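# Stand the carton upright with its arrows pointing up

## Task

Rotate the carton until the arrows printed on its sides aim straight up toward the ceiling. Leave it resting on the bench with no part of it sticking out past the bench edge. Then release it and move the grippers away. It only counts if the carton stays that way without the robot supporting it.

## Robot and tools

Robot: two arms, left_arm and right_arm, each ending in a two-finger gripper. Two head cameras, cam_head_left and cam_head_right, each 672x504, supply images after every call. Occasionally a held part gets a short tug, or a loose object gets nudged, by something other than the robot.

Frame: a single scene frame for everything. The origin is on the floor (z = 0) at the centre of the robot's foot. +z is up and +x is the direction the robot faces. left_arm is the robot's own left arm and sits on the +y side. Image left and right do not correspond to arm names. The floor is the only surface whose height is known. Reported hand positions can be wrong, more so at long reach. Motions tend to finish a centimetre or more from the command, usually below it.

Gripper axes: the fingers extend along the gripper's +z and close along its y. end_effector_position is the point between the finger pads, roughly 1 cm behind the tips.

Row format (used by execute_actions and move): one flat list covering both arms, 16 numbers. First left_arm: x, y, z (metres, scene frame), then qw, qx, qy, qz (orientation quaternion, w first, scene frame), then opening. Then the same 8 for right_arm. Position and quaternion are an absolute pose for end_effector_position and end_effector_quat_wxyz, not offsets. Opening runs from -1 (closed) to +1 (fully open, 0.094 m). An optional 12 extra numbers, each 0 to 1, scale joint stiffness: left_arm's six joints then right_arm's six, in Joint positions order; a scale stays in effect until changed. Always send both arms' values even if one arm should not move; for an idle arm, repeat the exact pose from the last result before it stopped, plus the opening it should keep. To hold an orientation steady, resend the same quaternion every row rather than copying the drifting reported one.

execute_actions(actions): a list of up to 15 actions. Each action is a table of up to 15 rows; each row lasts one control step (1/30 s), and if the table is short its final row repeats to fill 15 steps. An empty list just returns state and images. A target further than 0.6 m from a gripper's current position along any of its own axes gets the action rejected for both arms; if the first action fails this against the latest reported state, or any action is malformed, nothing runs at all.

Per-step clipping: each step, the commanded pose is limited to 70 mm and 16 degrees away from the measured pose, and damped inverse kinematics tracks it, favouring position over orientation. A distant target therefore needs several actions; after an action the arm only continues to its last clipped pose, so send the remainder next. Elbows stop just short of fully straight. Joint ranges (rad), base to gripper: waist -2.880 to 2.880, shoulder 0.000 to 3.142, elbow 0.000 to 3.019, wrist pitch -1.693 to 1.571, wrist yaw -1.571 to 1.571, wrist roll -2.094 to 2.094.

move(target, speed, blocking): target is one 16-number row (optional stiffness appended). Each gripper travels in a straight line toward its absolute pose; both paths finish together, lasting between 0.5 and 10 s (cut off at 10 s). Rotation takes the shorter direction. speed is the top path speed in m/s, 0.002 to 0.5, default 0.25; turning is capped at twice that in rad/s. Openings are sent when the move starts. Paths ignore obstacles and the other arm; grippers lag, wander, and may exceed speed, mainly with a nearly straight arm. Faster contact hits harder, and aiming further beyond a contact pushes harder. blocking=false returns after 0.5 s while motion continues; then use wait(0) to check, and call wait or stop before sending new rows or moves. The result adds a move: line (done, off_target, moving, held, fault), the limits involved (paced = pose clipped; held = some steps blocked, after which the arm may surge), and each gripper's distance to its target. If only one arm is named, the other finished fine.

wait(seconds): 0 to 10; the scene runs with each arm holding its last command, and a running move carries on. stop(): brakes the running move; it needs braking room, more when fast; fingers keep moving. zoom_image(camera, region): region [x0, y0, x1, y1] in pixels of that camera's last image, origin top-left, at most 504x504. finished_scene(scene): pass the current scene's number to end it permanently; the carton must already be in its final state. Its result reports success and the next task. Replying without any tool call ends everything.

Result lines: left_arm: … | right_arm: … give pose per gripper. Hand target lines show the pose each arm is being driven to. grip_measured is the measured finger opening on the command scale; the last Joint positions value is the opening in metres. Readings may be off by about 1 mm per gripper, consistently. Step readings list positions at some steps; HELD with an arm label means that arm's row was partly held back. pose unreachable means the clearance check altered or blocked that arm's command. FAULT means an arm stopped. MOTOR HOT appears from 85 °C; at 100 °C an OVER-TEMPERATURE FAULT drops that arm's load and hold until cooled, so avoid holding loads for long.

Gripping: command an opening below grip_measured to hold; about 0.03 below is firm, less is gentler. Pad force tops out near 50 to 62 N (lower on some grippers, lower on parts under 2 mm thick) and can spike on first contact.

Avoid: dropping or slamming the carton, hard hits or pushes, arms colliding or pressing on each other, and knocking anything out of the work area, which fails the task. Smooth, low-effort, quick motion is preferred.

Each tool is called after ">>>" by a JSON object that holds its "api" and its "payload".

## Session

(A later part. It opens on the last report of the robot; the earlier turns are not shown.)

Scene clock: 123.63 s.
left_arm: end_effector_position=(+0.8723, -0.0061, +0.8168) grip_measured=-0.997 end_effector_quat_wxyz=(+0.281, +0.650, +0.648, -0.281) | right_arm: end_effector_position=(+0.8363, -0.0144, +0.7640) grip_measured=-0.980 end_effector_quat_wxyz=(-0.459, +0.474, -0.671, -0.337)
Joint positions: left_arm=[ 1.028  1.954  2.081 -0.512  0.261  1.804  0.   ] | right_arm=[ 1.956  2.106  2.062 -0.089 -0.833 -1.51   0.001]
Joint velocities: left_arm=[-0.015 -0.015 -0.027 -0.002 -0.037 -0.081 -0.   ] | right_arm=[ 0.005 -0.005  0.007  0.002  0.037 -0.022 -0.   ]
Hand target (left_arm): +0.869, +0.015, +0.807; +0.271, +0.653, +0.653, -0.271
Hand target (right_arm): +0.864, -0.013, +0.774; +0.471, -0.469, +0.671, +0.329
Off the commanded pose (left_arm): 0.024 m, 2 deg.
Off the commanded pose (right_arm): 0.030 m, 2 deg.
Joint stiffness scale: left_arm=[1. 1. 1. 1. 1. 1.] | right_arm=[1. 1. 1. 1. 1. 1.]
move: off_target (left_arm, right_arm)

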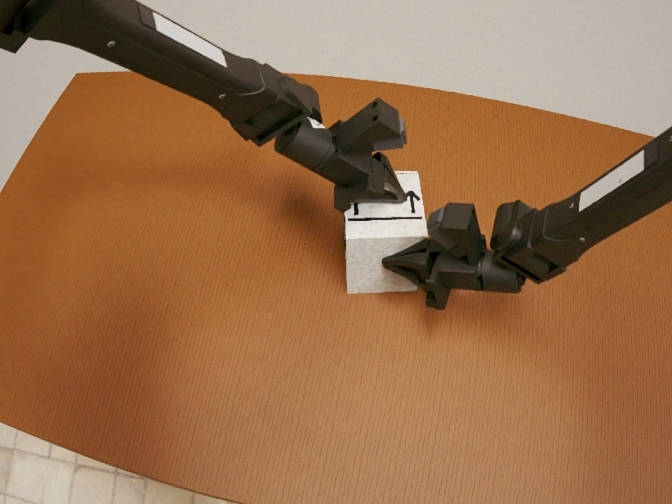

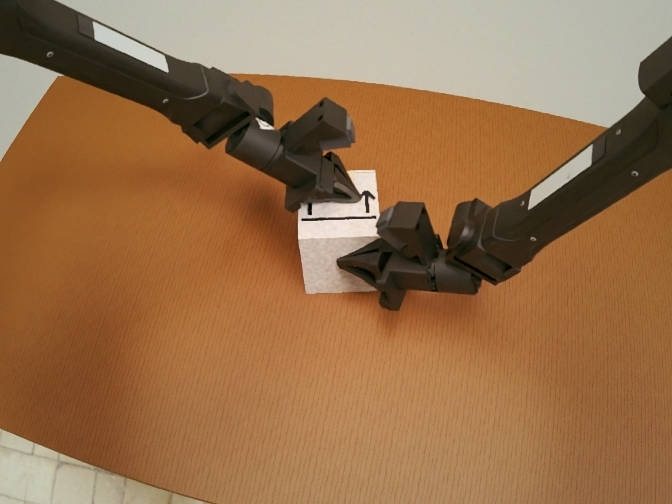

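>>> {"api": "move", "payload": {"target": [0.945,0.03,0.85,0,0,0.976,-0.216,-1,0.845,-0.012,0.768,-0.471,0.469,-0.671,-0.329,-1], "speed": 0.2}}

>>> {"api": "move", "payload": {"target": [0.945,0.025,0.775,0,0,0.976,-0.216,-1,0.845,-0.012,0.768,-0.471,0.469,-0.671,-0.329,-1], "speed": 0.1}}

Scene clock: 132.23 s.
left_arm: end_effector_position=(+0.9316, +0.0397, +0.8365) grip_measured=-0.997 end_effector_quat_wxyz=(-0.009, +0.006, +0.978, -0.209) | right_arm: end_effector_position=(+0.8363, -0.0143, +0.7639) grip_measured=-0.980 end_effector_quat_wxyz=(-0.462, +0.473, -0.672, -0.335)
Joint positions: left_arm=[ 0.949  1.906  2.167 -0.581 -0.206  0.203  0.   ] | right_arm=[ 1.956  2.106  2.056 -0.071 -0.833 -1.503  0.001]
Joint velocities: left_arm=[-0.005 -0.024  0.002  0.002  0.037 -0.066  0.001] | right_arm=[ 0.005  0.005 -0.012 -0.002 -0.066 -0.022 -0.001]
Hand target (left_arm): +0.945, +0.030, +0.850; -0.001, +0.001, +0.976, -0.216
Hand target (right_arm): +0.845, -0.012, +0.768; +0.471, -0.469, +0.671, +0.329
Off the commanded pose (left_arm): 0.021 m, 2 deg.
Off the commanded pose (right_arm): 0.010 m, 1 deg.
Joint stiffness scale: left_arm=[1. 1. 1. 1. 1. 1.] | right_arm=[1. 1. 1. 1. 1. 1.]
move: off_target (left_arm)

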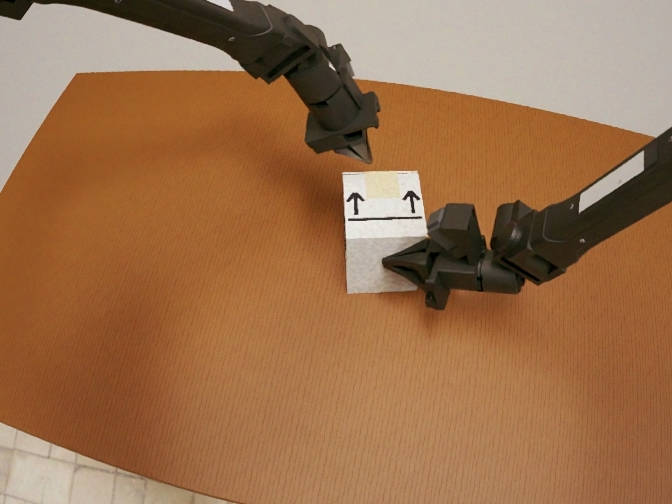

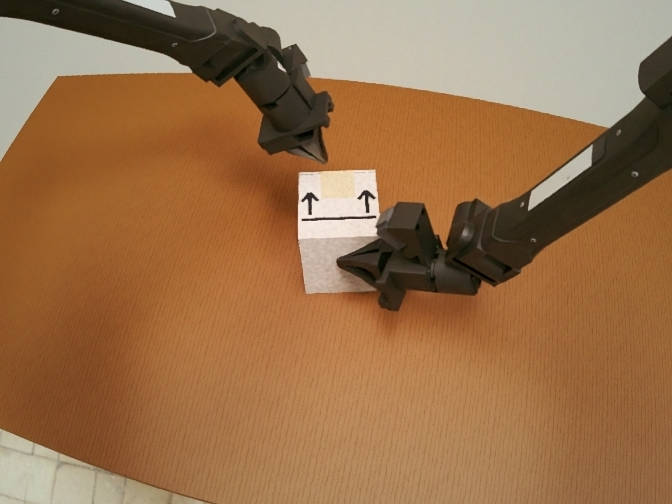

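Scene clock: 133.53 s.
left_arm: end_effector_position=(+0.9562, +0.0176, +0.7923) grip_measured=-0.997 end_effector_quat_wxyz=(+0.007, -0.003, +0.975, -0.224) | right_arm: end_effector_position=(+0.8363, -0.0142, +0.7640) grip_measured=-0.980 end_effector_quat_wxyz=(-0.462, +0.473, -0.672, -0.335)
Joint positions: left_arm=[ 0.962  2.126  2.527 -0.69  -0.156  0.204  0.   ] | right_arm=[ 1.956  2.106  2.056 -0.071 -0.834 -1.502  0.001]
Joint velocities: left_arm=[-0.015 -0.015 -0.002 -0.027 -0.022  0.066  0.   ] | right_arm=[ 0.005 -0.024 -0.012  0.022 -0.051  0.022 -0.001]
Hand target (left_arm): +0.945, +0.026, +0.775; -0.000, -0.000, +0.976, -0.216
Hand target (right_arm): +0.845, -0.012, +0.768; +0.471, -0.469, +0.671, +0.329
Off the commanded pose (left_arm): 0.022 m, 1 deg.
Off the commanded pose (right_arm): 0.010 m, 1 deg.
Joint stiffness scale: left_arm=[1. 1. 1. 1. 1. 1.] | right_arm=[1. 1. 1. 1. 1. 1.]
move: off_target (left_arm)

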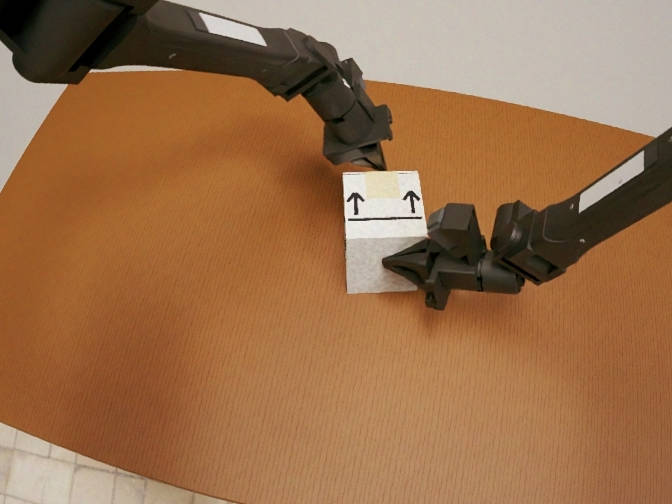

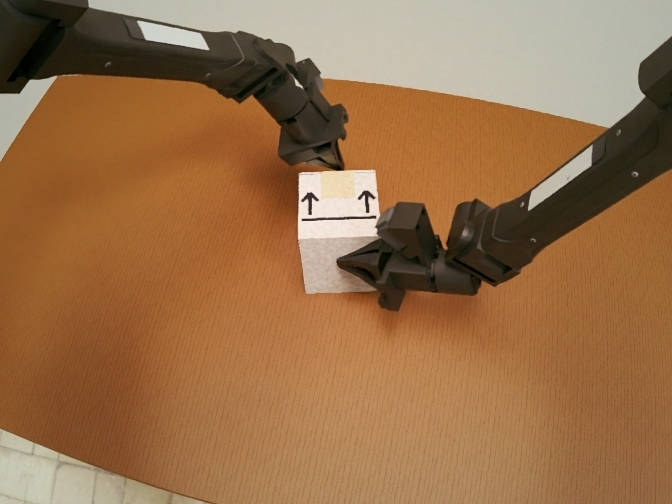

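>>> {"api": "move", "payload": {"target": [0.925,0.03,0.778,0,0,0.976,-0.216,-1,0.835,-0.012,0.735,-0.471,0.469,-0.671,-0.329,-1], "speed": 0.06}}

>>> {"api": "move", "payload": {"target": [0.875,0.03,0.79,0,0,0.976,-0.216,-1,0.86,-0.012,0.735,-0.471,0.469,-0.671,-0.329,-1], "speed": 0.03}}

Scene clock: 137.50 s.
left_arm: end_effector_position=(+0.9449, +0.0155, +0.7962) grip_measured=-0.997 end_effector_quat_wxyz=(+0.017, -0.005, +0.974, -0.226) | right_arm: end_effector_position=(+0.8347, -0.0076, +0.7411) grip_measured=-0.980 end_effector_quat_wxyz=(-0.474, +0.472, -0.667, -0.329)
Joint positions: left_arm=[ 0.962  2.062  2.377 -0.586 -0.146  0.206  0.   ] | right_arm=[ 1.95   2.189  2.164 -0.071 -0.854 -1.502  0.001]
Joint velocities: left_arm=[-0.005 -0.005 -0.002  0.002  0.022 -0.037  0.   ] | right_arm=[-0.005  0.005 -0.002 -0.002  0.022 -0.007 -0.   ]
Hand target (left_arm): +0.925, +0.030, +0.779; -0.000, -0.000, +0.976, -0.216
Hand target (right_arm): +0.835, -0.012, +0.735; +0.471, -0.469, +0.671, +0.329
Off the commanded pose (left_arm): 0.031 m, 2 deg.
Off the commanded pose (right_arm): 0.007 m, 1 deg.
Joint stiffness scale: left_arm=[1. 1. 1. 1. 1. 1.] | right_arm=[1. 1. 1. 1. 1. 1.]
move: off_target (left_arm)

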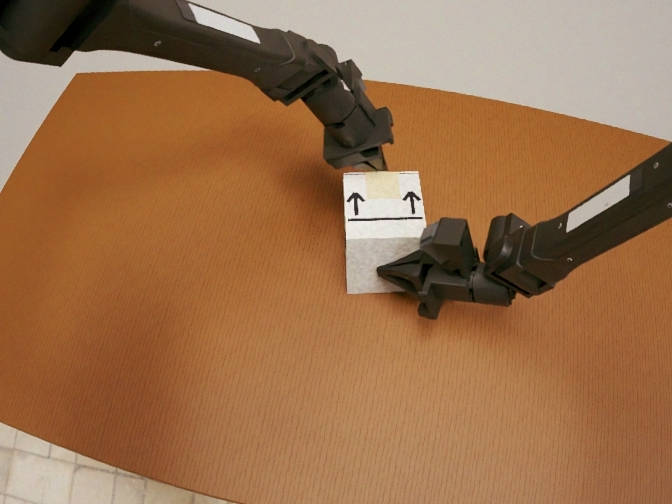

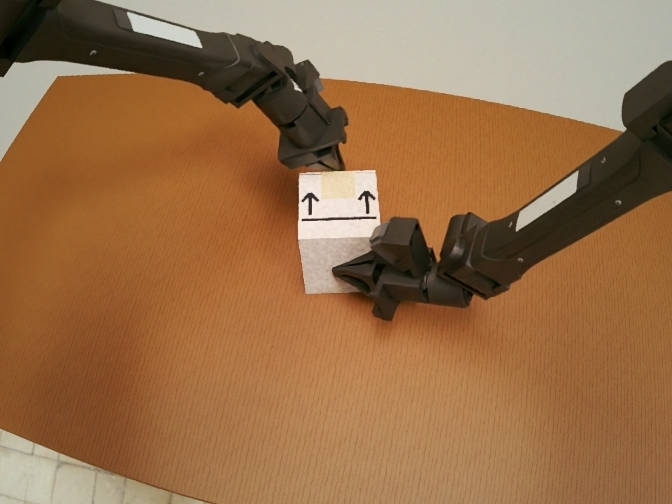

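Scene clock: 140.17 s.
left_arm: end_effector_position=(+0.9012, +0.0155, +0.8152) grip_measured=-0.997 end_effector_quat_wxyz=(+0.020, -0.006, +0.973, -0.232) | right_arm: end_effector_position=(+0.8359, -0.0077, +0.7323) grip_measured=-0.980 end_effector_quat_wxyz=(-0.462, +0.469, -0.670, -0.342)
Joint positions: left_arm=[ 0.962  1.918  2.048 -0.396 -0.135  0.206  0.   ] | right_arm=[ 1.946  2.222  2.238 -0.15  -0.854 -1.502  0.001]
Joint velocities: left_arm=[ 0.005 -0.015 -0.002 -0.007 -0.051 -0.007  0.001] | right_arm=[-0.005  0.005  0.007  0.002 -0.022 -0.007 -0.002]
Hand target (left_arm): +0.874, +0.030, +0.792; -0.001, -0.000, +0.976, -0.217
Hand target (right_arm): +0.859, -0.013, +0.737; +0.471, -0.469, +0.671, +0.329
Off the commanded pose (left_arm): 0.039 m, 3 deg.
Off the commanded pose (right_arm): 0.025 m, 2 deg.
Joint stiffness scale: left_arm=[1. 1. 1. 1. 1. 1.] | right_arm=[1. 1. 1. 1. 1. 1.]
move: off_target (left_arm, right_arm)

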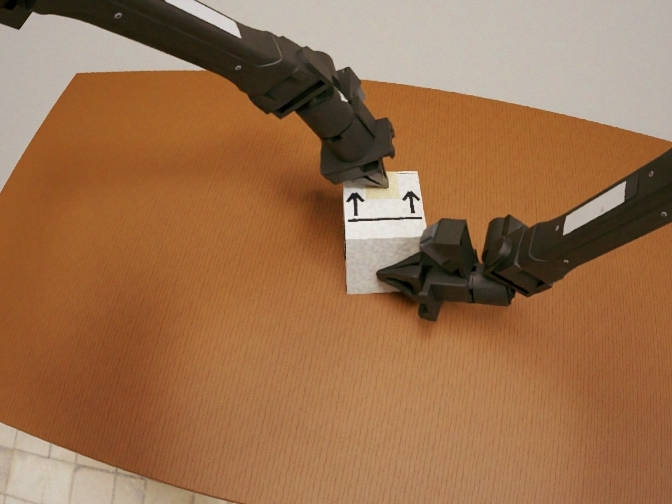

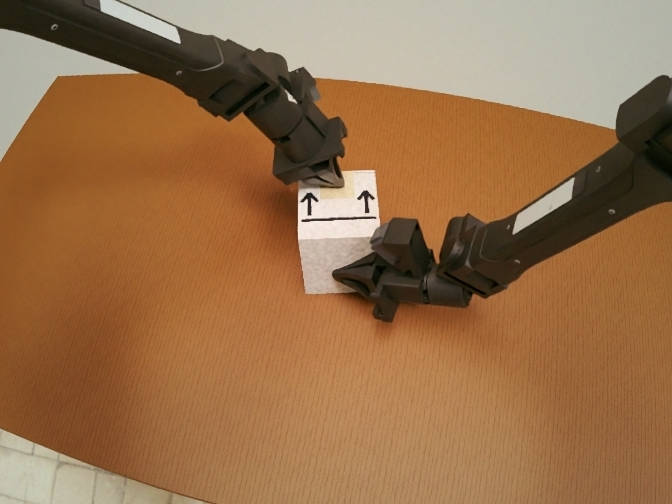

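>>> {"api": "move", "payload": {"target": [0.955,0.02,0.83,0,0,0.976,-0.216,-1,0.845,-0.02,0.735,-0.471,0.469,-0.671,-0.329,-1], "speed": 0.15}}

>>> {"api": "move", "payload": {"target": [0.945,0.02,0.745,0,0,0.976,-0.216,-1,0.845,-0.02,0.735,-0.471,0.469,-0.671,-0.329,-1], "speed": 0.1}}

>>> {"api": "move", "payload": {"target": [0.88,0.02,0.75,0,0,0.976,-0.216,-1,0.865,-0.02,0.735,-0.471,0.469,-0.671,-0.329,-1], "speed": 0.03}}

Scene clock: 144.13 s.
left_arm: end_effector_position=(+0.9605, +0.0427, +0.8298) grip_measured=-0.997 end_effector_quat_wxyz=(+0.005, -0.001, +0.978, -0.207) | right_arm: end_effector_position=(+0.8345, -0.0076, +0.7324) grip_measured=-0.980 end_effector_quat_wxyz=(-0.466, +0.470, -0.669, -0.338)
Joint positions: left_arm=[ 0.95   1.969  2.318 -0.636 -0.202  0.203  0.   ] | right_arm=[ 1.945  2.22   2.226 -0.126 -0.857 -1.502  0.001]
Joint velocities: left_arm=[-0.005  0.015 -0.002  0.007  0.037 -0.007  0.001] | right_arm=[ 0.015 -0.005  0.002 -0.012  0.022 -0.051  0.   ]
Hand target (left_arm): +0.955, +0.020, +0.830; +0.001, +0.001, +0.976, -0.216
Hand target (right_arm): +0.845, -0.020, +0.735; +0.471, -0.469, +0.671, +0.329
Off the commanded pose (left_arm): 0.023 m, 1 deg.
Off the commanded pose (right_arm): 0.016 m, 1 deg.
Joint stiffness scale: left_arm=[1. 1. 1. 1. 1. 1.] | right_arm=[1. 1. 1. 1. 1. 1.]
move: off_target (left_arm, right_arm)

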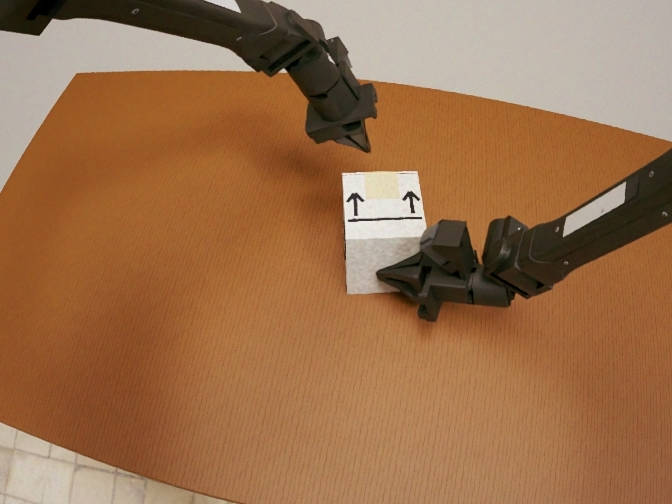

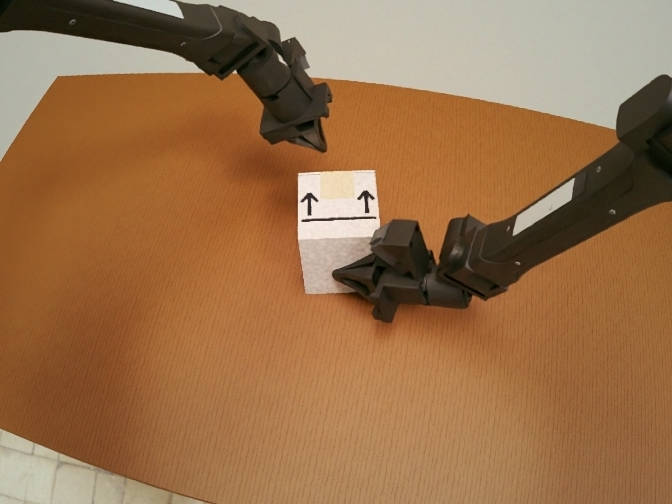

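Scene clock: 145.40 s.
left_arm: end_effector_position=(+0.9632, +0.0122, +0.7675) grip_measured=-0.997 end_effector_quat_wxyz=(+0.016, -0.005, +0.974, -0.224) | right_arm: end_effector_position=(+0.8342, -0.0078, +0.7324) grip_measured=-0.980 end_effector_quat_wxyz=(-0.466, +0.470, -0.669, -0.339)
Joint positions: left_arm=[ 0.975  2.316  2.865 -0.819 -0.139  0.209  0.   ] | right_arm=[ 1.945  2.22   2.225 -0.126 -0.858 -1.502  0.001]
Joint velocities: left_arm=[-0.005  0.093  0.222 -0.129 -0.051 -0.037 -0.001] | right_arm=[-0.015  0.015 -0.022  0.017  0.022  0.037 -0.001]
Hand target (left_arm): +0.944, +0.021, +0.746; +0.005, -0.002, +0.976, -0.216
Hand target (right_arm): +0.845, -0.020, +0.735; +0.471, -0.469, +0.671, +0.329
Off the commanded pose (left_arm): 0.030 m, 2 deg.
Off the commanded pose (right_arm): 0.017 m, 1 deg.
Joint stiffness scale: left_arm=[1. 1. 1. 1. 1. 1.] | right_arm=[1. 1. 1. 1. 1. 1.]
move: off_target (left_arm, right_arm)

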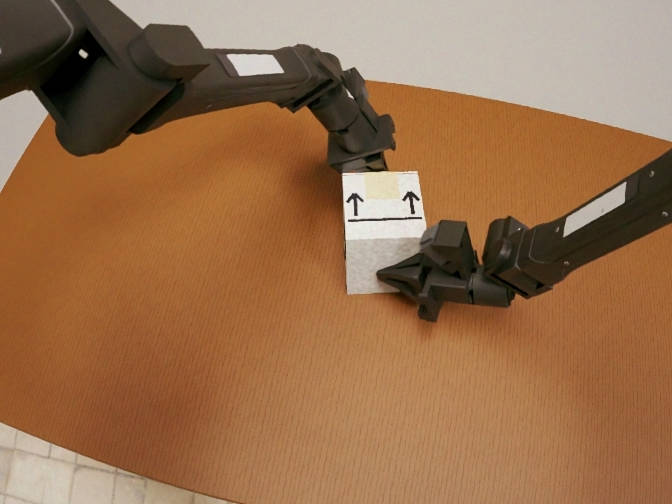

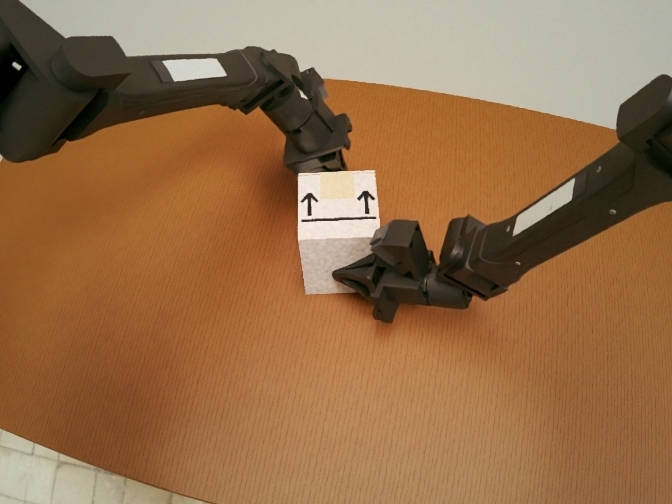

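Scene clock: 148.47 s.
left_arm: end_effector_position=(+0.9376, +0.0190, +0.7903) grip_measured=-0.997 end_effector_quat_wxyz=(+0.048, -0.013, +0.973, -0.224) | right_arm: end_effector_position=(+0.8291, -0.0085, +0.7297) grip_measured=-0.980 end_effector_quat_wxyz=(-0.455, +0.467, -0.672, -0.351)
Joint positions: left_arm=[ 0.975  2.023  2.255 -0.438 -0.123  0.216  0.   ] | right_arm=[ 1.942  2.225  2.238 -0.169 -0.858 -1.502  0.001]
Joint velocities: left_arm=[-0.005 -0.015 -0.002  0.012 -0.037  0.022 -0.   ] | right_arm=[-0.015 -0.015 -0.012  0.012 -0.051  0.081  0.001]
Hand target (left_arm): +0.879, +0.021, +0.754; -0.001, -0.001, +0.976, -0.217
Hand target (right_arm): +0.864, -0.021, +0.738; +0.471, -0.469, +0.671, +0.329
Off the commanded pose (left_arm): 0.070 m, 6 deg.
Off the commanded pose (right_arm): 0.038 m, 3 deg.
Joint stiffness scale: left_arm=[1. 1. 1. 1. 1. 1.] | right_arm=[1. 1. 1. 1. 1. 1.]
move: off_target (left_arm, right_arm)

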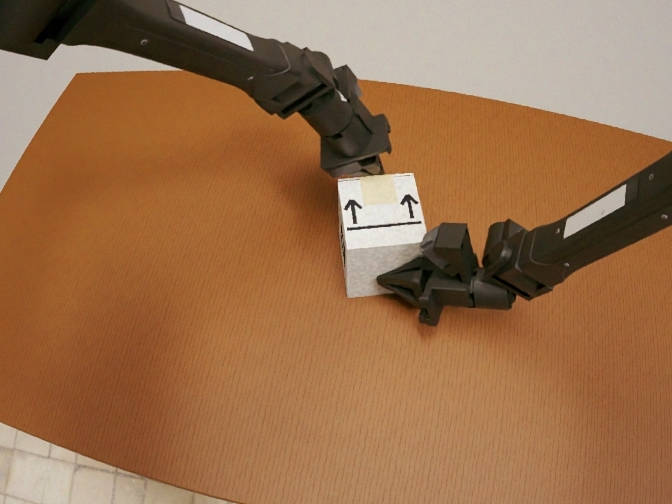

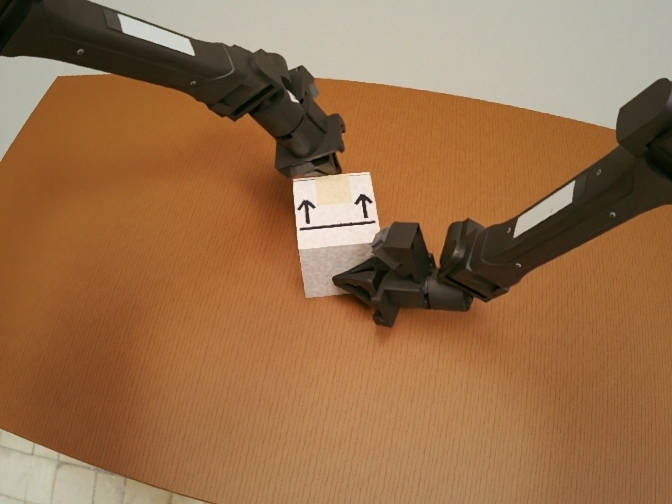

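>>> {"api": "execute_actions", "payload": {"actions": [[[0.89,0.01,0.775,0,0,0.976,-0.216,-1,0.835,-0.045,0.73,-0.471,0.469,-0.671,-0.329,-1]],[[0.88,0.0,0.78,0,0,0.976,-0.216,-1,0.845,-0.045,0.73,-0.471,0.469,-0.671,-0.329,-1]],[[0.865,0.0,0.785,0,0,0.976,-0.216,-1,0.855,-0.045,0.73,-0.471,0.469,-0.671,-0.329,-1]],[[0.85,0.0,0.79,0,0,0.976,-0.216,-1,0.86,-0.045,0.73,-0.471,0.469,-0.671,-0.329,-1]]]}}

Scene clock: 152.77 s.
left_arm: end_effector_position=(+0.8952, +0.0248, +0.8032) grip_measured=-0.997 end_effector_quat_wxyz=(+0.038, -0.013, +0.977, -0.209) | right_arm: end_effector_position=(+0.8101, -0.0354, +0.7181) grip_measured=-0.980 end_effector_quat_wxyz=(-0.445, +0.463, -0.679, -0.357)
Joint positions: left_arm=[ 0.975  1.917  2.004 -0.305 -0.16   0.212  0.   ] | right_arm=[ 1.899  2.217  2.206 -0.17  -0.889 -1.502  0.001]
Joint velocities: left_arm=[-0.005 -0.005 -0.002  0.012  0.022 -0.007  0.001] | right_arm=[-0.005 -0.005 -0.007 -0.022 -0.066 -0.007  0.   ]
Hand target (left_arm): +0.850, +0.001, +0.792; +0.000, +0.001, +0.976, -0.216
Hand target (right_arm): +0.857, -0.047, +0.734; +0.471, -0.469, +0.671, +0.329
Off the commanded pose (left_arm): 0.053 m, 5 deg.
Off the commanded pose (right_arm): 0.052 m, 5 deg.
Joint stiffness scale: left_arm=[1. 1. 1. 1. 1. 1.] | right_arm=[1. 1. 1. 1. 1. 1.]
Step readings (end_effector_position; steps 1 to 15: 1st action; 16 to 30: 2nd action; 31 to 45: 3rd action; 46 to 60: 4th action):
0: left_arm (+0.9377, +0.0191, +0.7903) | right_arm (+0.8291, -0.0085, +0.7297)
1: left_arm (+0.9376, +0.0208, +0.7902) | right_arm (+0.8258, -0.0088, +0.7300)
2: left_arm (+0.9357, +0.0224, +0.7902) | right_arm (+0.8250, -0.0100, +0.7325)
4: left_arm (+0.9310, +0.0229, +0.7901) | right_arm (+0.8208, -0.0148, +0.7316)
8: left_arm (+0.9244, +0.0205, +0.7887) | right_arm (+0.8158, -0.0269, +0.7253)
15: left_arm (+0.9218, +0.0195, +0.7881) | right_arm (+0.8145, -0.0339, +0.7217)
16: left_arm (+0.9202, +0.0195, +0.7877) | right_arm (+0.8149, -0.0340, +0.7217)
17: left_arm (+0.9198, +0.0204, +0.7886) | right_arm (+0.8147, -0.0340, +0.7217)
19: left_arm (+0.9175, +0.0210, +0.7899) | right_arm (+0.8142, -0.0341, +0.7215)
23: left_arm (+0.9164, +0.0213, +0.7904) | right_arm (+0.8139, -0.0340, +0.7215)
30: left_arm (+0.9166, +0.0213, +0.7903) | right_arm (+0.8139, -0.0340, +0.7215)
31: left_arm (+0.9154, +0.0212, +0.7905) | right_arm (+0.8145, -0.0343, +0.7217)
32: left_arm (+0.9138, +0.0220, +0.7923) | right_arm (+0.8138, -0.0341, +0.7216)
34: left_arm (+0.9089, +0.0229, +0.7954) | right_arm (+0.8126, -0.0343, +0.7214)
38: left_arm (+0.9059, +0.0232, +0.7970) | right_arm (+0.8119, -0.0344, +0.7212)
45: left_arm (+0.9063, +0.0233, +0.7969) | right_arm (+0.8119, -0.0345, +0.7212)
46: left_arm (+0.9051, +0.0231, +0.7971) | right_arm (+0.8124, -0.0347, +0.7212)
47: left_arm (+0.9036, +0.0238, +0.7987) | right_arm (+0.8120, -0.0348, +0.7207)
49: left_arm (+0.8984, +0.0245, +0.8017) | right_arm (+0.8108, -0.0349, +0.7196)
53: left_arm (+0.8947, +0.0247, +0.8032) | right_arm (+0.8103, -0.0355, +0.7183)
60: end_effector_position above

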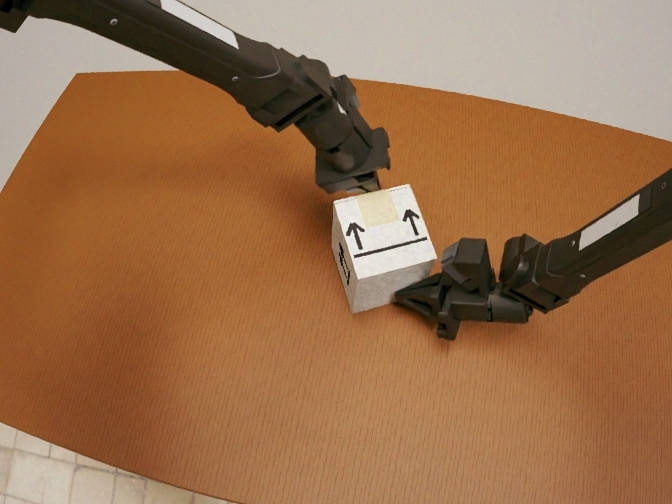

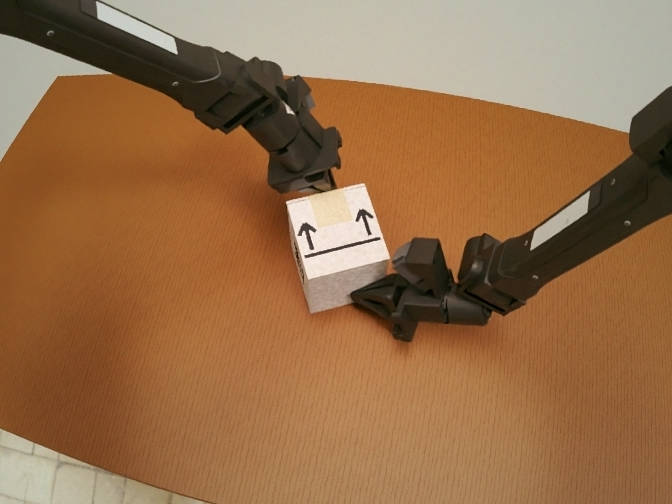

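>>> {"api": "move", "payload": {"target": [0.935,0.02,0.80,0,0,0.976,-0.216,-1,0.76,-0.10,0.74,-0.471,0.469,-0.671,-0.329,-1], "speed": 0.06}}

>>> {"api": "move", "payload": {"target": [0.935,0.02,0.78,0,0,0.976,-0.216,-1,0.75,-0.03,0.73,0.529,-0.147,0.83,0.093,0.2], "speed": 0.25}}

Scene clock: 160.23 s.
left_arm: end_effector_position=(+0.9437, +0.0403, +0.8047) grip_measured=-0.997 end_effector_quat_wxyz=(+0.008, -0.001, +0.978, -0.210) | right_arm: end_effector_position=(+0.7532, -0.0902, +0.7365) grip_measured=-0.980 end_effector_quat_wxyz=(-0.464, +0.463, -0.674, -0.341)
Joint positions: left_arm=[ 0.975  2.003  2.313 -0.592 -0.171  0.212  0.   ] | right_arm=[ 1.814  2.093  1.888  0.07  -0.987 -1.506  0.001]
Joint velocities: left_arm=[ 0.005 -0.015 -0.012 -0.007 -0.051 -0.007  0.   ] | right_arm=[-0.005 -0.005  0.017  0.022 -0.037 -0.066 -0.001]
Hand target (left_arm): +0.935, +0.020, +0.800; +0.001, +0.001, +0.976, -0.216
Hand target (right_arm): +0.759, -0.099, +0.739; +0.470, -0.471, +0.670, +0.329
Off the commanded pose (left_arm): 0.023 m, 1 deg.
Off the commanded pose (right_arm): 0.012 m, 2 deg.
Joint stiffness scale: left_arm=[1. 1. 1. 1. 1. 1.] | right_arm=[1. 1. 1. 1. 1. 1.]
move: off_target (left_arm, right_arm)

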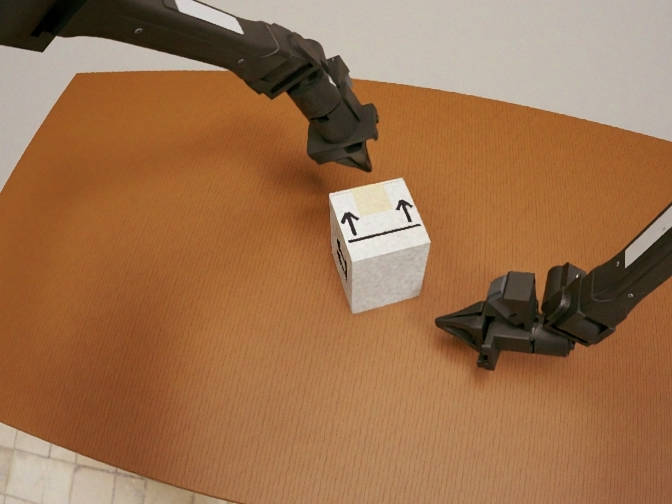

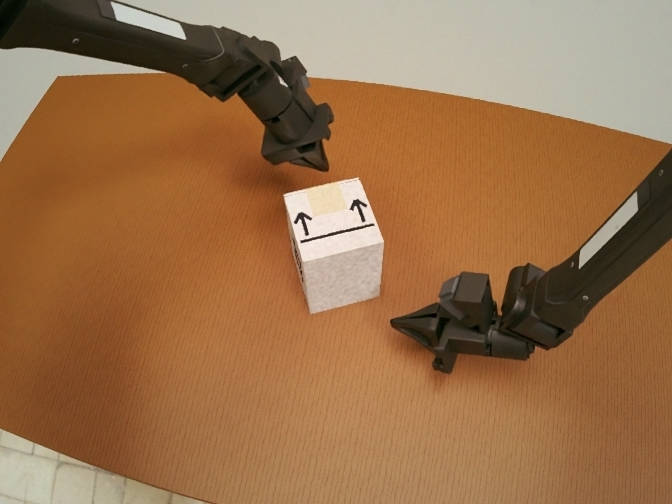

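Scene clock: 162.57 s.
left_arm: end_effector_position=(+0.9458, +0.0304, +0.7912) grip_measured=-0.997 end_effector_quat_wxyz=(+0.008, -0.001, +0.977, -0.213) | right_arm: end_effector_position=(+0.7476, -0.0295, +0.7258) grip_measured=+0.198 end_effector_quat_wxyz=(+0.521, -0.159, +0.833, +0.094)
Joint positions: left_arm=[ 0.975  2.069  2.411 -0.625 -0.165  0.212  0.   ] | right_arm=[ 1.978  2.368  1.822  1.224 -0.337 -0.697  0.056]
Joint velocities: left_arm=[ 0.005 -0.015 -0.012 -0.002  0.022 -0.037 -0.   ] | right_arm=[-0.024 -0.005  0.012 -0.012 -0.037 -0.051  0.001]
Hand target (left_arm): +0.935, +0.021, +0.780; +0.001, -0.000, +0.976, -0.216
Hand target (right_arm): +0.750, -0.029, +0.728; +0.528, -0.151, +0.831, +0.092
Off the commanded pose (left_arm): 0.019 m, 1 deg.
Off the commanded pose (right_arm): 0.005 m, 2 deg.
Joint stiffness scale: left_arm=[1. 1. 1. 1. 1. 1.] | right_arm=[1. 1. 1. 1. 1. 1.]
move: off_target (left_arm)

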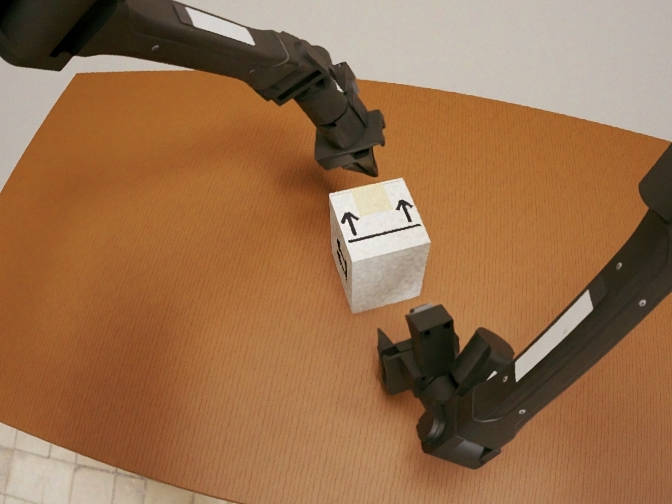

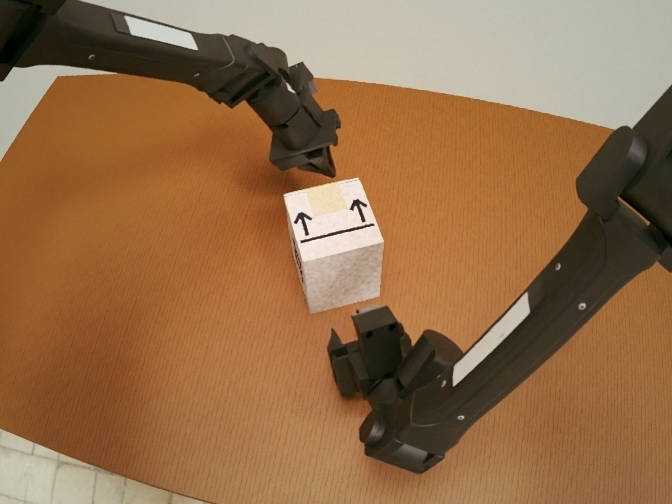

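>>> {"api": "move", "payload": {"target": [0.945,-0.03,0.79,0,0,0.976,-0.216,-1,0.74,-0.10,0.74,-0.471,0.469,-0.671,-0.329,-1]}}

>>> {"api": "move", "payload": {"target": [0.93,-0.03,0.76,0,0,0.976,-0.216,-1,0.795,-0.035,0.725,-0.42,0.56,-0.6,-0.39,-1], "speed": 0.12}}

Scene clock: 171.57 s.
left_arm: end_effector_position=(+0.9509, -0.0046, +0.7876) grip_measured=-0.997 end_effector_quat_wxyz=(+0.005, -0.001, +0.978, -0.206) | right_arm: end_effector_position=(+0.7362, -0.0932, +0.7423) grip_measured=-0.979 end_effector_quat_wxyz=(-0.473, +0.459, -0.673, -0.335)
Joint positions: left_arm=[ 0.934  2.176  2.575 -0.689 -0.219  0.197  0.   ] | right_arm=[ 1.804  2.079  1.813  0.164 -1.006 -1.486  0.001]
Joint velocities: left_arm=[-0.005 -0.005  0.012 -0.012  0.022 -0.022  0.001] | right_arm=[-0.024 -0.005 -0.002 -0.032  0.037 -0.007 -0.   ]
Hand target (left_arm): +0.945, -0.030, +0.790; +0.001, +0.001, +0.976, -0.216
Hand target (right_arm): +0.740, -0.101, +0.741; +0.474, -0.466, +0.671, +0.330
Off the commanded pose (left_arm): 0.026 m, 1 deg.
Off the commanded pose (right_arm): 0.008 m, 1 deg.
Joint stiffness scale: left_arm=[1. 1. 1. 1. 1. 1.] | right_arm=[1. 1. 1. 1. 1. 1.]
move: off_target (left_arm)

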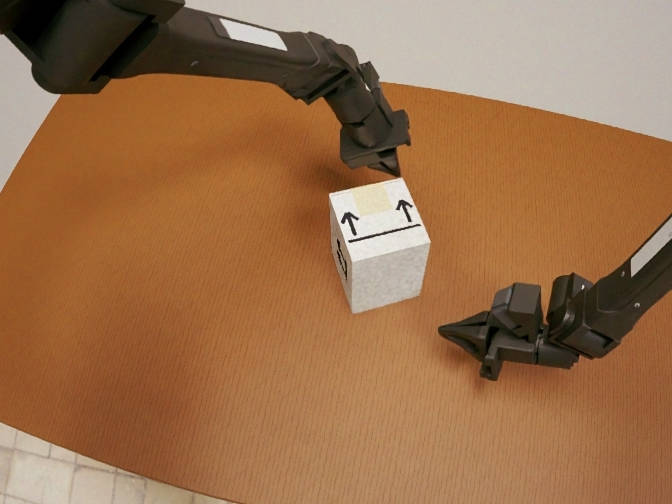

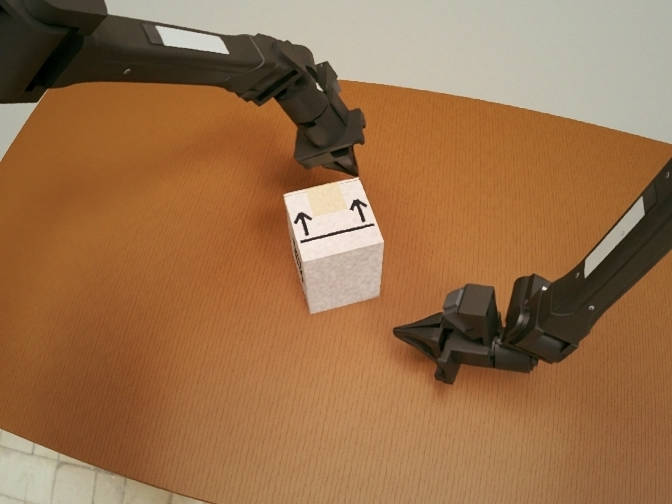

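Scene clock: 173.23 s.
left_arm: end_effector_position=(+0.9449, -0.0210, +0.7730) grip_measured=-0.997 end_effector_quat_wxyz=(+0.010, -0.003, +0.977, -0.214) | right_arm: end_effector_position=(+0.8040, -0.0443, +0.7308) grip_measured=-0.979 end_effector_quat_wxyz=(-0.422, +0.553, -0.607, -0.385)
Joint positions: left_arm=[ 0.934  2.248  2.662 -0.695 -0.2    0.197  0.   ] | right_arm=[ 1.896  2.223  2.354 -0.607 -0.864 -1.88   0.001]
Joint velocities: left_arm=[-0.005  0.024 -0.022  0.002 -0.066 -0.037  0.   ] | right_arm=[-0.005 -0.005 -0.007 -0.027  0.11  -0.051  0.001]
Hand target (left_arm): +0.929, -0.029, +0.760; +0.000, -0.000, +0.976, -0.216
Hand target (right_arm): +0.796, -0.037, +0.727; +0.421, -0.556, +0.602, +0.389
Off the commanded pose (left_arm): 0.022 m, 1 deg.
Off the commanded pose (right_arm): 0.014 m, 1 deg.
Joint stiffness scale: left_arm=[1. 1. 1. 1. 1. 1.] | right_arm=[1. 1. 1. 1. 1. 1.]
move: off_target (left_arm, right_arm)

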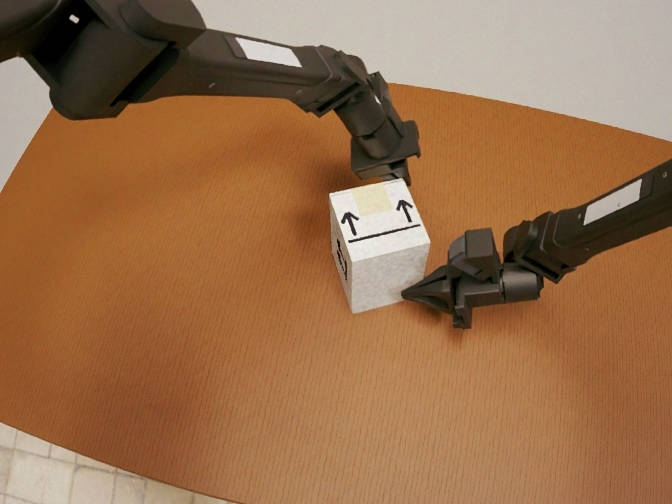

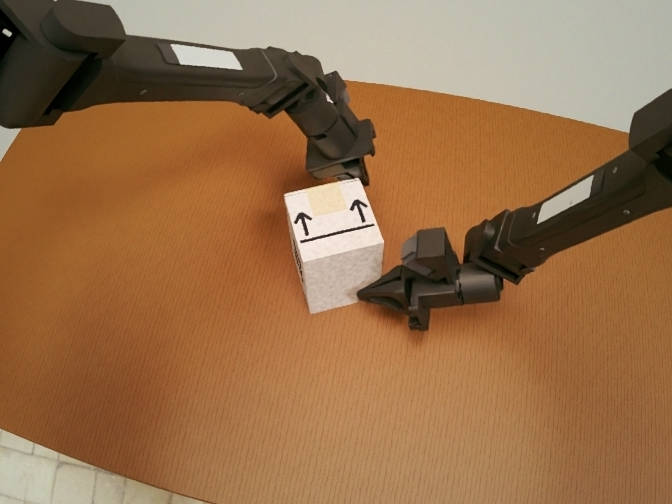

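>>> {"api": "move", "payload": {"target": [0.925,0.005,0.76,0,0,0.976,-0.216,-1,0.805,-0.018,0.722,-0.42,0.56,-0.6,-0.39,-1], "speed": 0.05}}

>>> {"api": "execute_actions", "payload": {"actions": [[[0.90,-0.005,0.765,0,0,0.976,-0.216,-1,0.82,-0.018,0.722,-0.42,0.56,-0.6,-0.39,-1]],[[0.885,-0.015,0.77,0,0,0.976,-0.216,-1,0.83,-0.015,0.722,-0.42,0.56,-0.6,-0.39,-1]],[[0.87,-0.025,0.775,0,0,0.976,-0.216,-1,0.84,-0.012,0.724,-0.42,0.56,-0.6,-0.39,-1]],[[0.855,-0.03,0.78,0,0,0.976,-0.216,-1,0.845,-0.012,0.726,-0.42,0.56,-0.6,-0.39,-1]],[[0.84,-0.035,0.785,0,0,0.976,-0.216,-1,0.85,-0.012,0.728,-0.42,0.56,-0.6,-0.39,-1]]]}}

Scene clock: 179.27 s.
left_arm: end_effector_position=(+0.9296, -0.0212, +0.7744) grip_measured=-0.997 end_effector_quat_wxyz=(+0.004, -0.001, +0.973, -0.231) | right_arm: end_effector_position=(+0.8032, -0.0255, +0.7211) grip_measured=-0.979 end_effector_quat_wxyz=(-0.417, +0.557, -0.604, -0.389)
Joint positions: left_arm=[ 0.943  2.187  2.527 -0.641 -0.162  0.199  0.   ] | right_arm=[ 1.915  2.289  2.456 -0.656 -0.84  -1.883  0.001]
Joint velocities: left_arm=[-0.005 -0.024 -0.002 -0.012 -0.037  0.022  0.   ] | right_arm=[-0.015 -0.005 -0.002  0.017 -0.095  0.022  0.   ]
Hand target (left_arm): +0.925, +0.005, +0.761; -0.000, -0.000, +0.976, -0.216
Hand target (right_arm): +0.805, -0.018, +0.722; -0.420, +0.559, -0.600, -0.390
Off the commanded pose (left_arm): 0.030 m, 2 deg.
Off the commanded pose (right_arm): 0.008 m, 1 deg.
Joint stiffness scale: left_arm=[1. 1. 1. 1. 1. 1.] | right_arm=[1. 1. 1. 1. 1. 1.]
move: off_target (left_arm)

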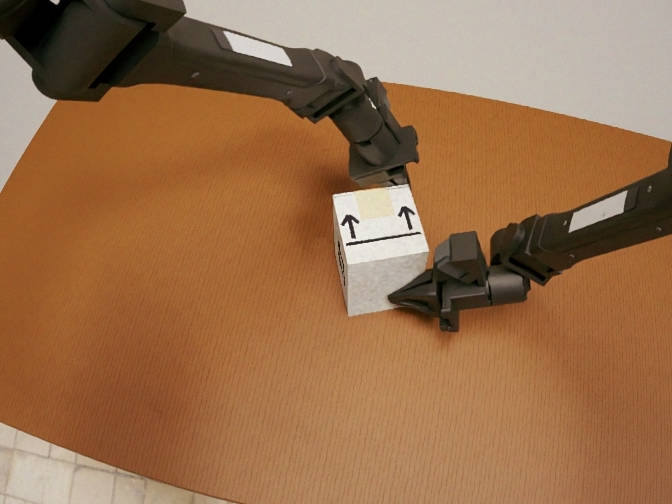

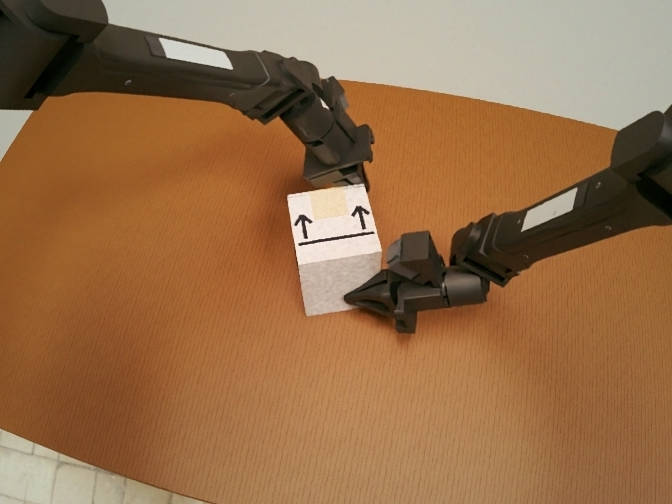

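Scene clock: 181.77 s.
left_arm: end_effector_position=(+0.9096, +0.0034, +0.8052) grip_measured=-0.997 end_effector_quat_wxyz=(+0.056, -0.024, +0.977, -0.203) | right_arm: end_effector_position=(+0.8041, -0.0231, +0.7079) grip_measured=-0.980 end_effector_quat_wxyz=(-0.393, +0.556, -0.608, -0.409)
Joint positions: left_arm=[ 0.943  1.954  2.051 -0.276 -0.194  0.199  0.   ] | right_arm=[ 1.916  2.417  2.718 -0.851 -0.817 -1.887  0.001]
Joint velocities: left_arm=[-0.005  0.024  0.002 -0.012  0.007  0.022 -0.   ] | right_arm=[-0.005 -0.005  0.002  0.017 -0.007  0.022 -0.   ]
Hand target (left_arm): +0.843, -0.031, +0.788; +0.001, +0.001, +0.976, -0.216
Hand target (right_arm): +0.848, -0.014, +0.732; +0.420, -0.559, +0.600, +0.389
Off the commanded pose (left_arm): 0.082 m, 7 deg; position clipped at the last step of the last action.
Off the commanded pose (right_arm): 0.051 m, 4 deg.
Joint stiffness scale: left_arm=[1. 1. 1. 1. 1. 1.] | right_arm=[1. 1. 1. 1. 1. 1.]
Step readings (end_effector_position; steps 1 to 15: 1st action; 16 to 30: 2nd action; 31 to 45: 3rd action; 46 to 60: 4th action; 61 to 75: 5th action):
0: left_arm (+0.9296, -0.0212, +0.7744) | right_arm (+0.8032, -0.0255, +0.7211)
1: left_arm (+0.9269, -0.0220, +0.7741) | right_arm (+0.8044, -0.0261, +0.7208)
2: left_arm (+0.9270, -0.0197, +0.7768) | right_arm (+0.8030, -0.0255, +0.7199)
4: left_arm (+0.9255, -0.0159, +0.7825) | right_arm (+0.8027, -0.0250, +0.7171)
8: left_arm (+0.9239, -0.0139, +0.7857) | right_arm (+0.8030, -0.0244, +0.7154)
15: left_arm (+0.9244, -0.0139, +0.7855) | right_arm (+0.8027, -0.0244, +0.7155)
16: left_arm (+0.9228, -0.0141, +0.7851) | right_arm (+0.8035, -0.0249, +0.7151)
17: left_arm (+0.9233, -0.0126, +0.7862) | right_arm (+0.8032, -0.0247, +0.7143)
19: left_arm (+0.9226, -0.0107, +0.7886) | right_arm (+0.8035, -0.0243, +0.7127)
23: left_arm (+0.9217, -0.0099, +0.7897) | right_arm (+0.8034, -0.0238, +0.7113)
30: left_arm (+0.9219, -0.0098, +0.7898) | right_arm (+0.8030, -0.0237, +0.7113)
31: left_arm (+0.9209, -0.0095, +0.7896) | right_arm (+0.8036, -0.0242, +0.7110)
32: left_arm (+0.9206, -0.0082, +0.7904) | right_arm (+0.8035, -0.0242, +0.7104)
34: left_arm (+0.9201, -0.0060, +0.7928) | right_arm (+0.8040, -0.0240, +0.7091)
38: left_arm (+0.9192, -0.0048, +0.7945) | right_arm (+0.8045, -0.0239, +0.7083)
45: left_arm (+0.9192, -0.0049, +0.7945) | right_arm (+0.8041, -0.0237, +0.7083)
46: left_arm (+0.9178, -0.0050, +0.7944) | right_arm (+0.8047, -0.0241, +0.7085)
47: left_arm (+0.9173, -0.0038, +0.7956) | right_arm (+0.8042, -0.0240, +0.7085)
49: left_arm (+0.9153, -0.0021, +0.7981) | right_arm (+0.8037, -0.0238, +0.7080)
53: left_arm (+0.9153, -0.0003, +0.8004) | right_arm (+0.8051, -0.0236, +0.7078)
60: left_arm (+0.9156, -0.0000, +0.8005) | right_arm (+0.8053, -0.0233, +0.7078)
61: left_arm (+0.9147, +0.0000, +0.8006) | right_arm (+0.8059, -0.0236, +0.7080)
62: left_arm (+0.9138, +0.0007, +0.8015) | right_arm (+0.8054, -0.0235, +0.7081)
64: left_arm (+0.9118, +0.0022, +0.8037) | right_arm (+0.8045, -0.0232, +0.7078)
68: left_arm (+0.9095, +0.0034, +0.8052) | right_arm (+0.8040, -0.0231, +0.7079)
75: end_effector_position above

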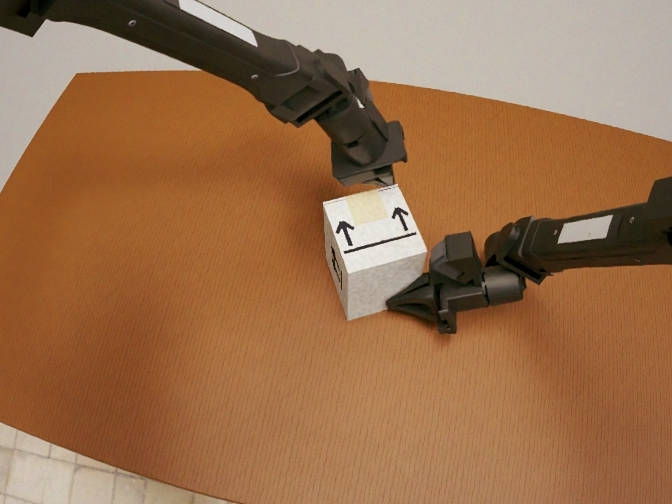

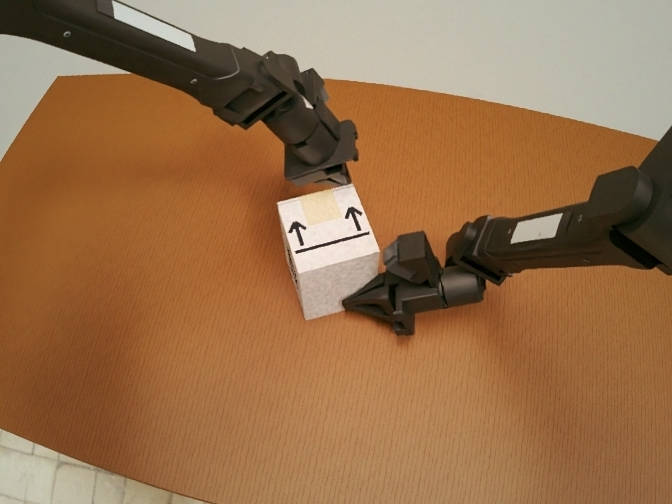

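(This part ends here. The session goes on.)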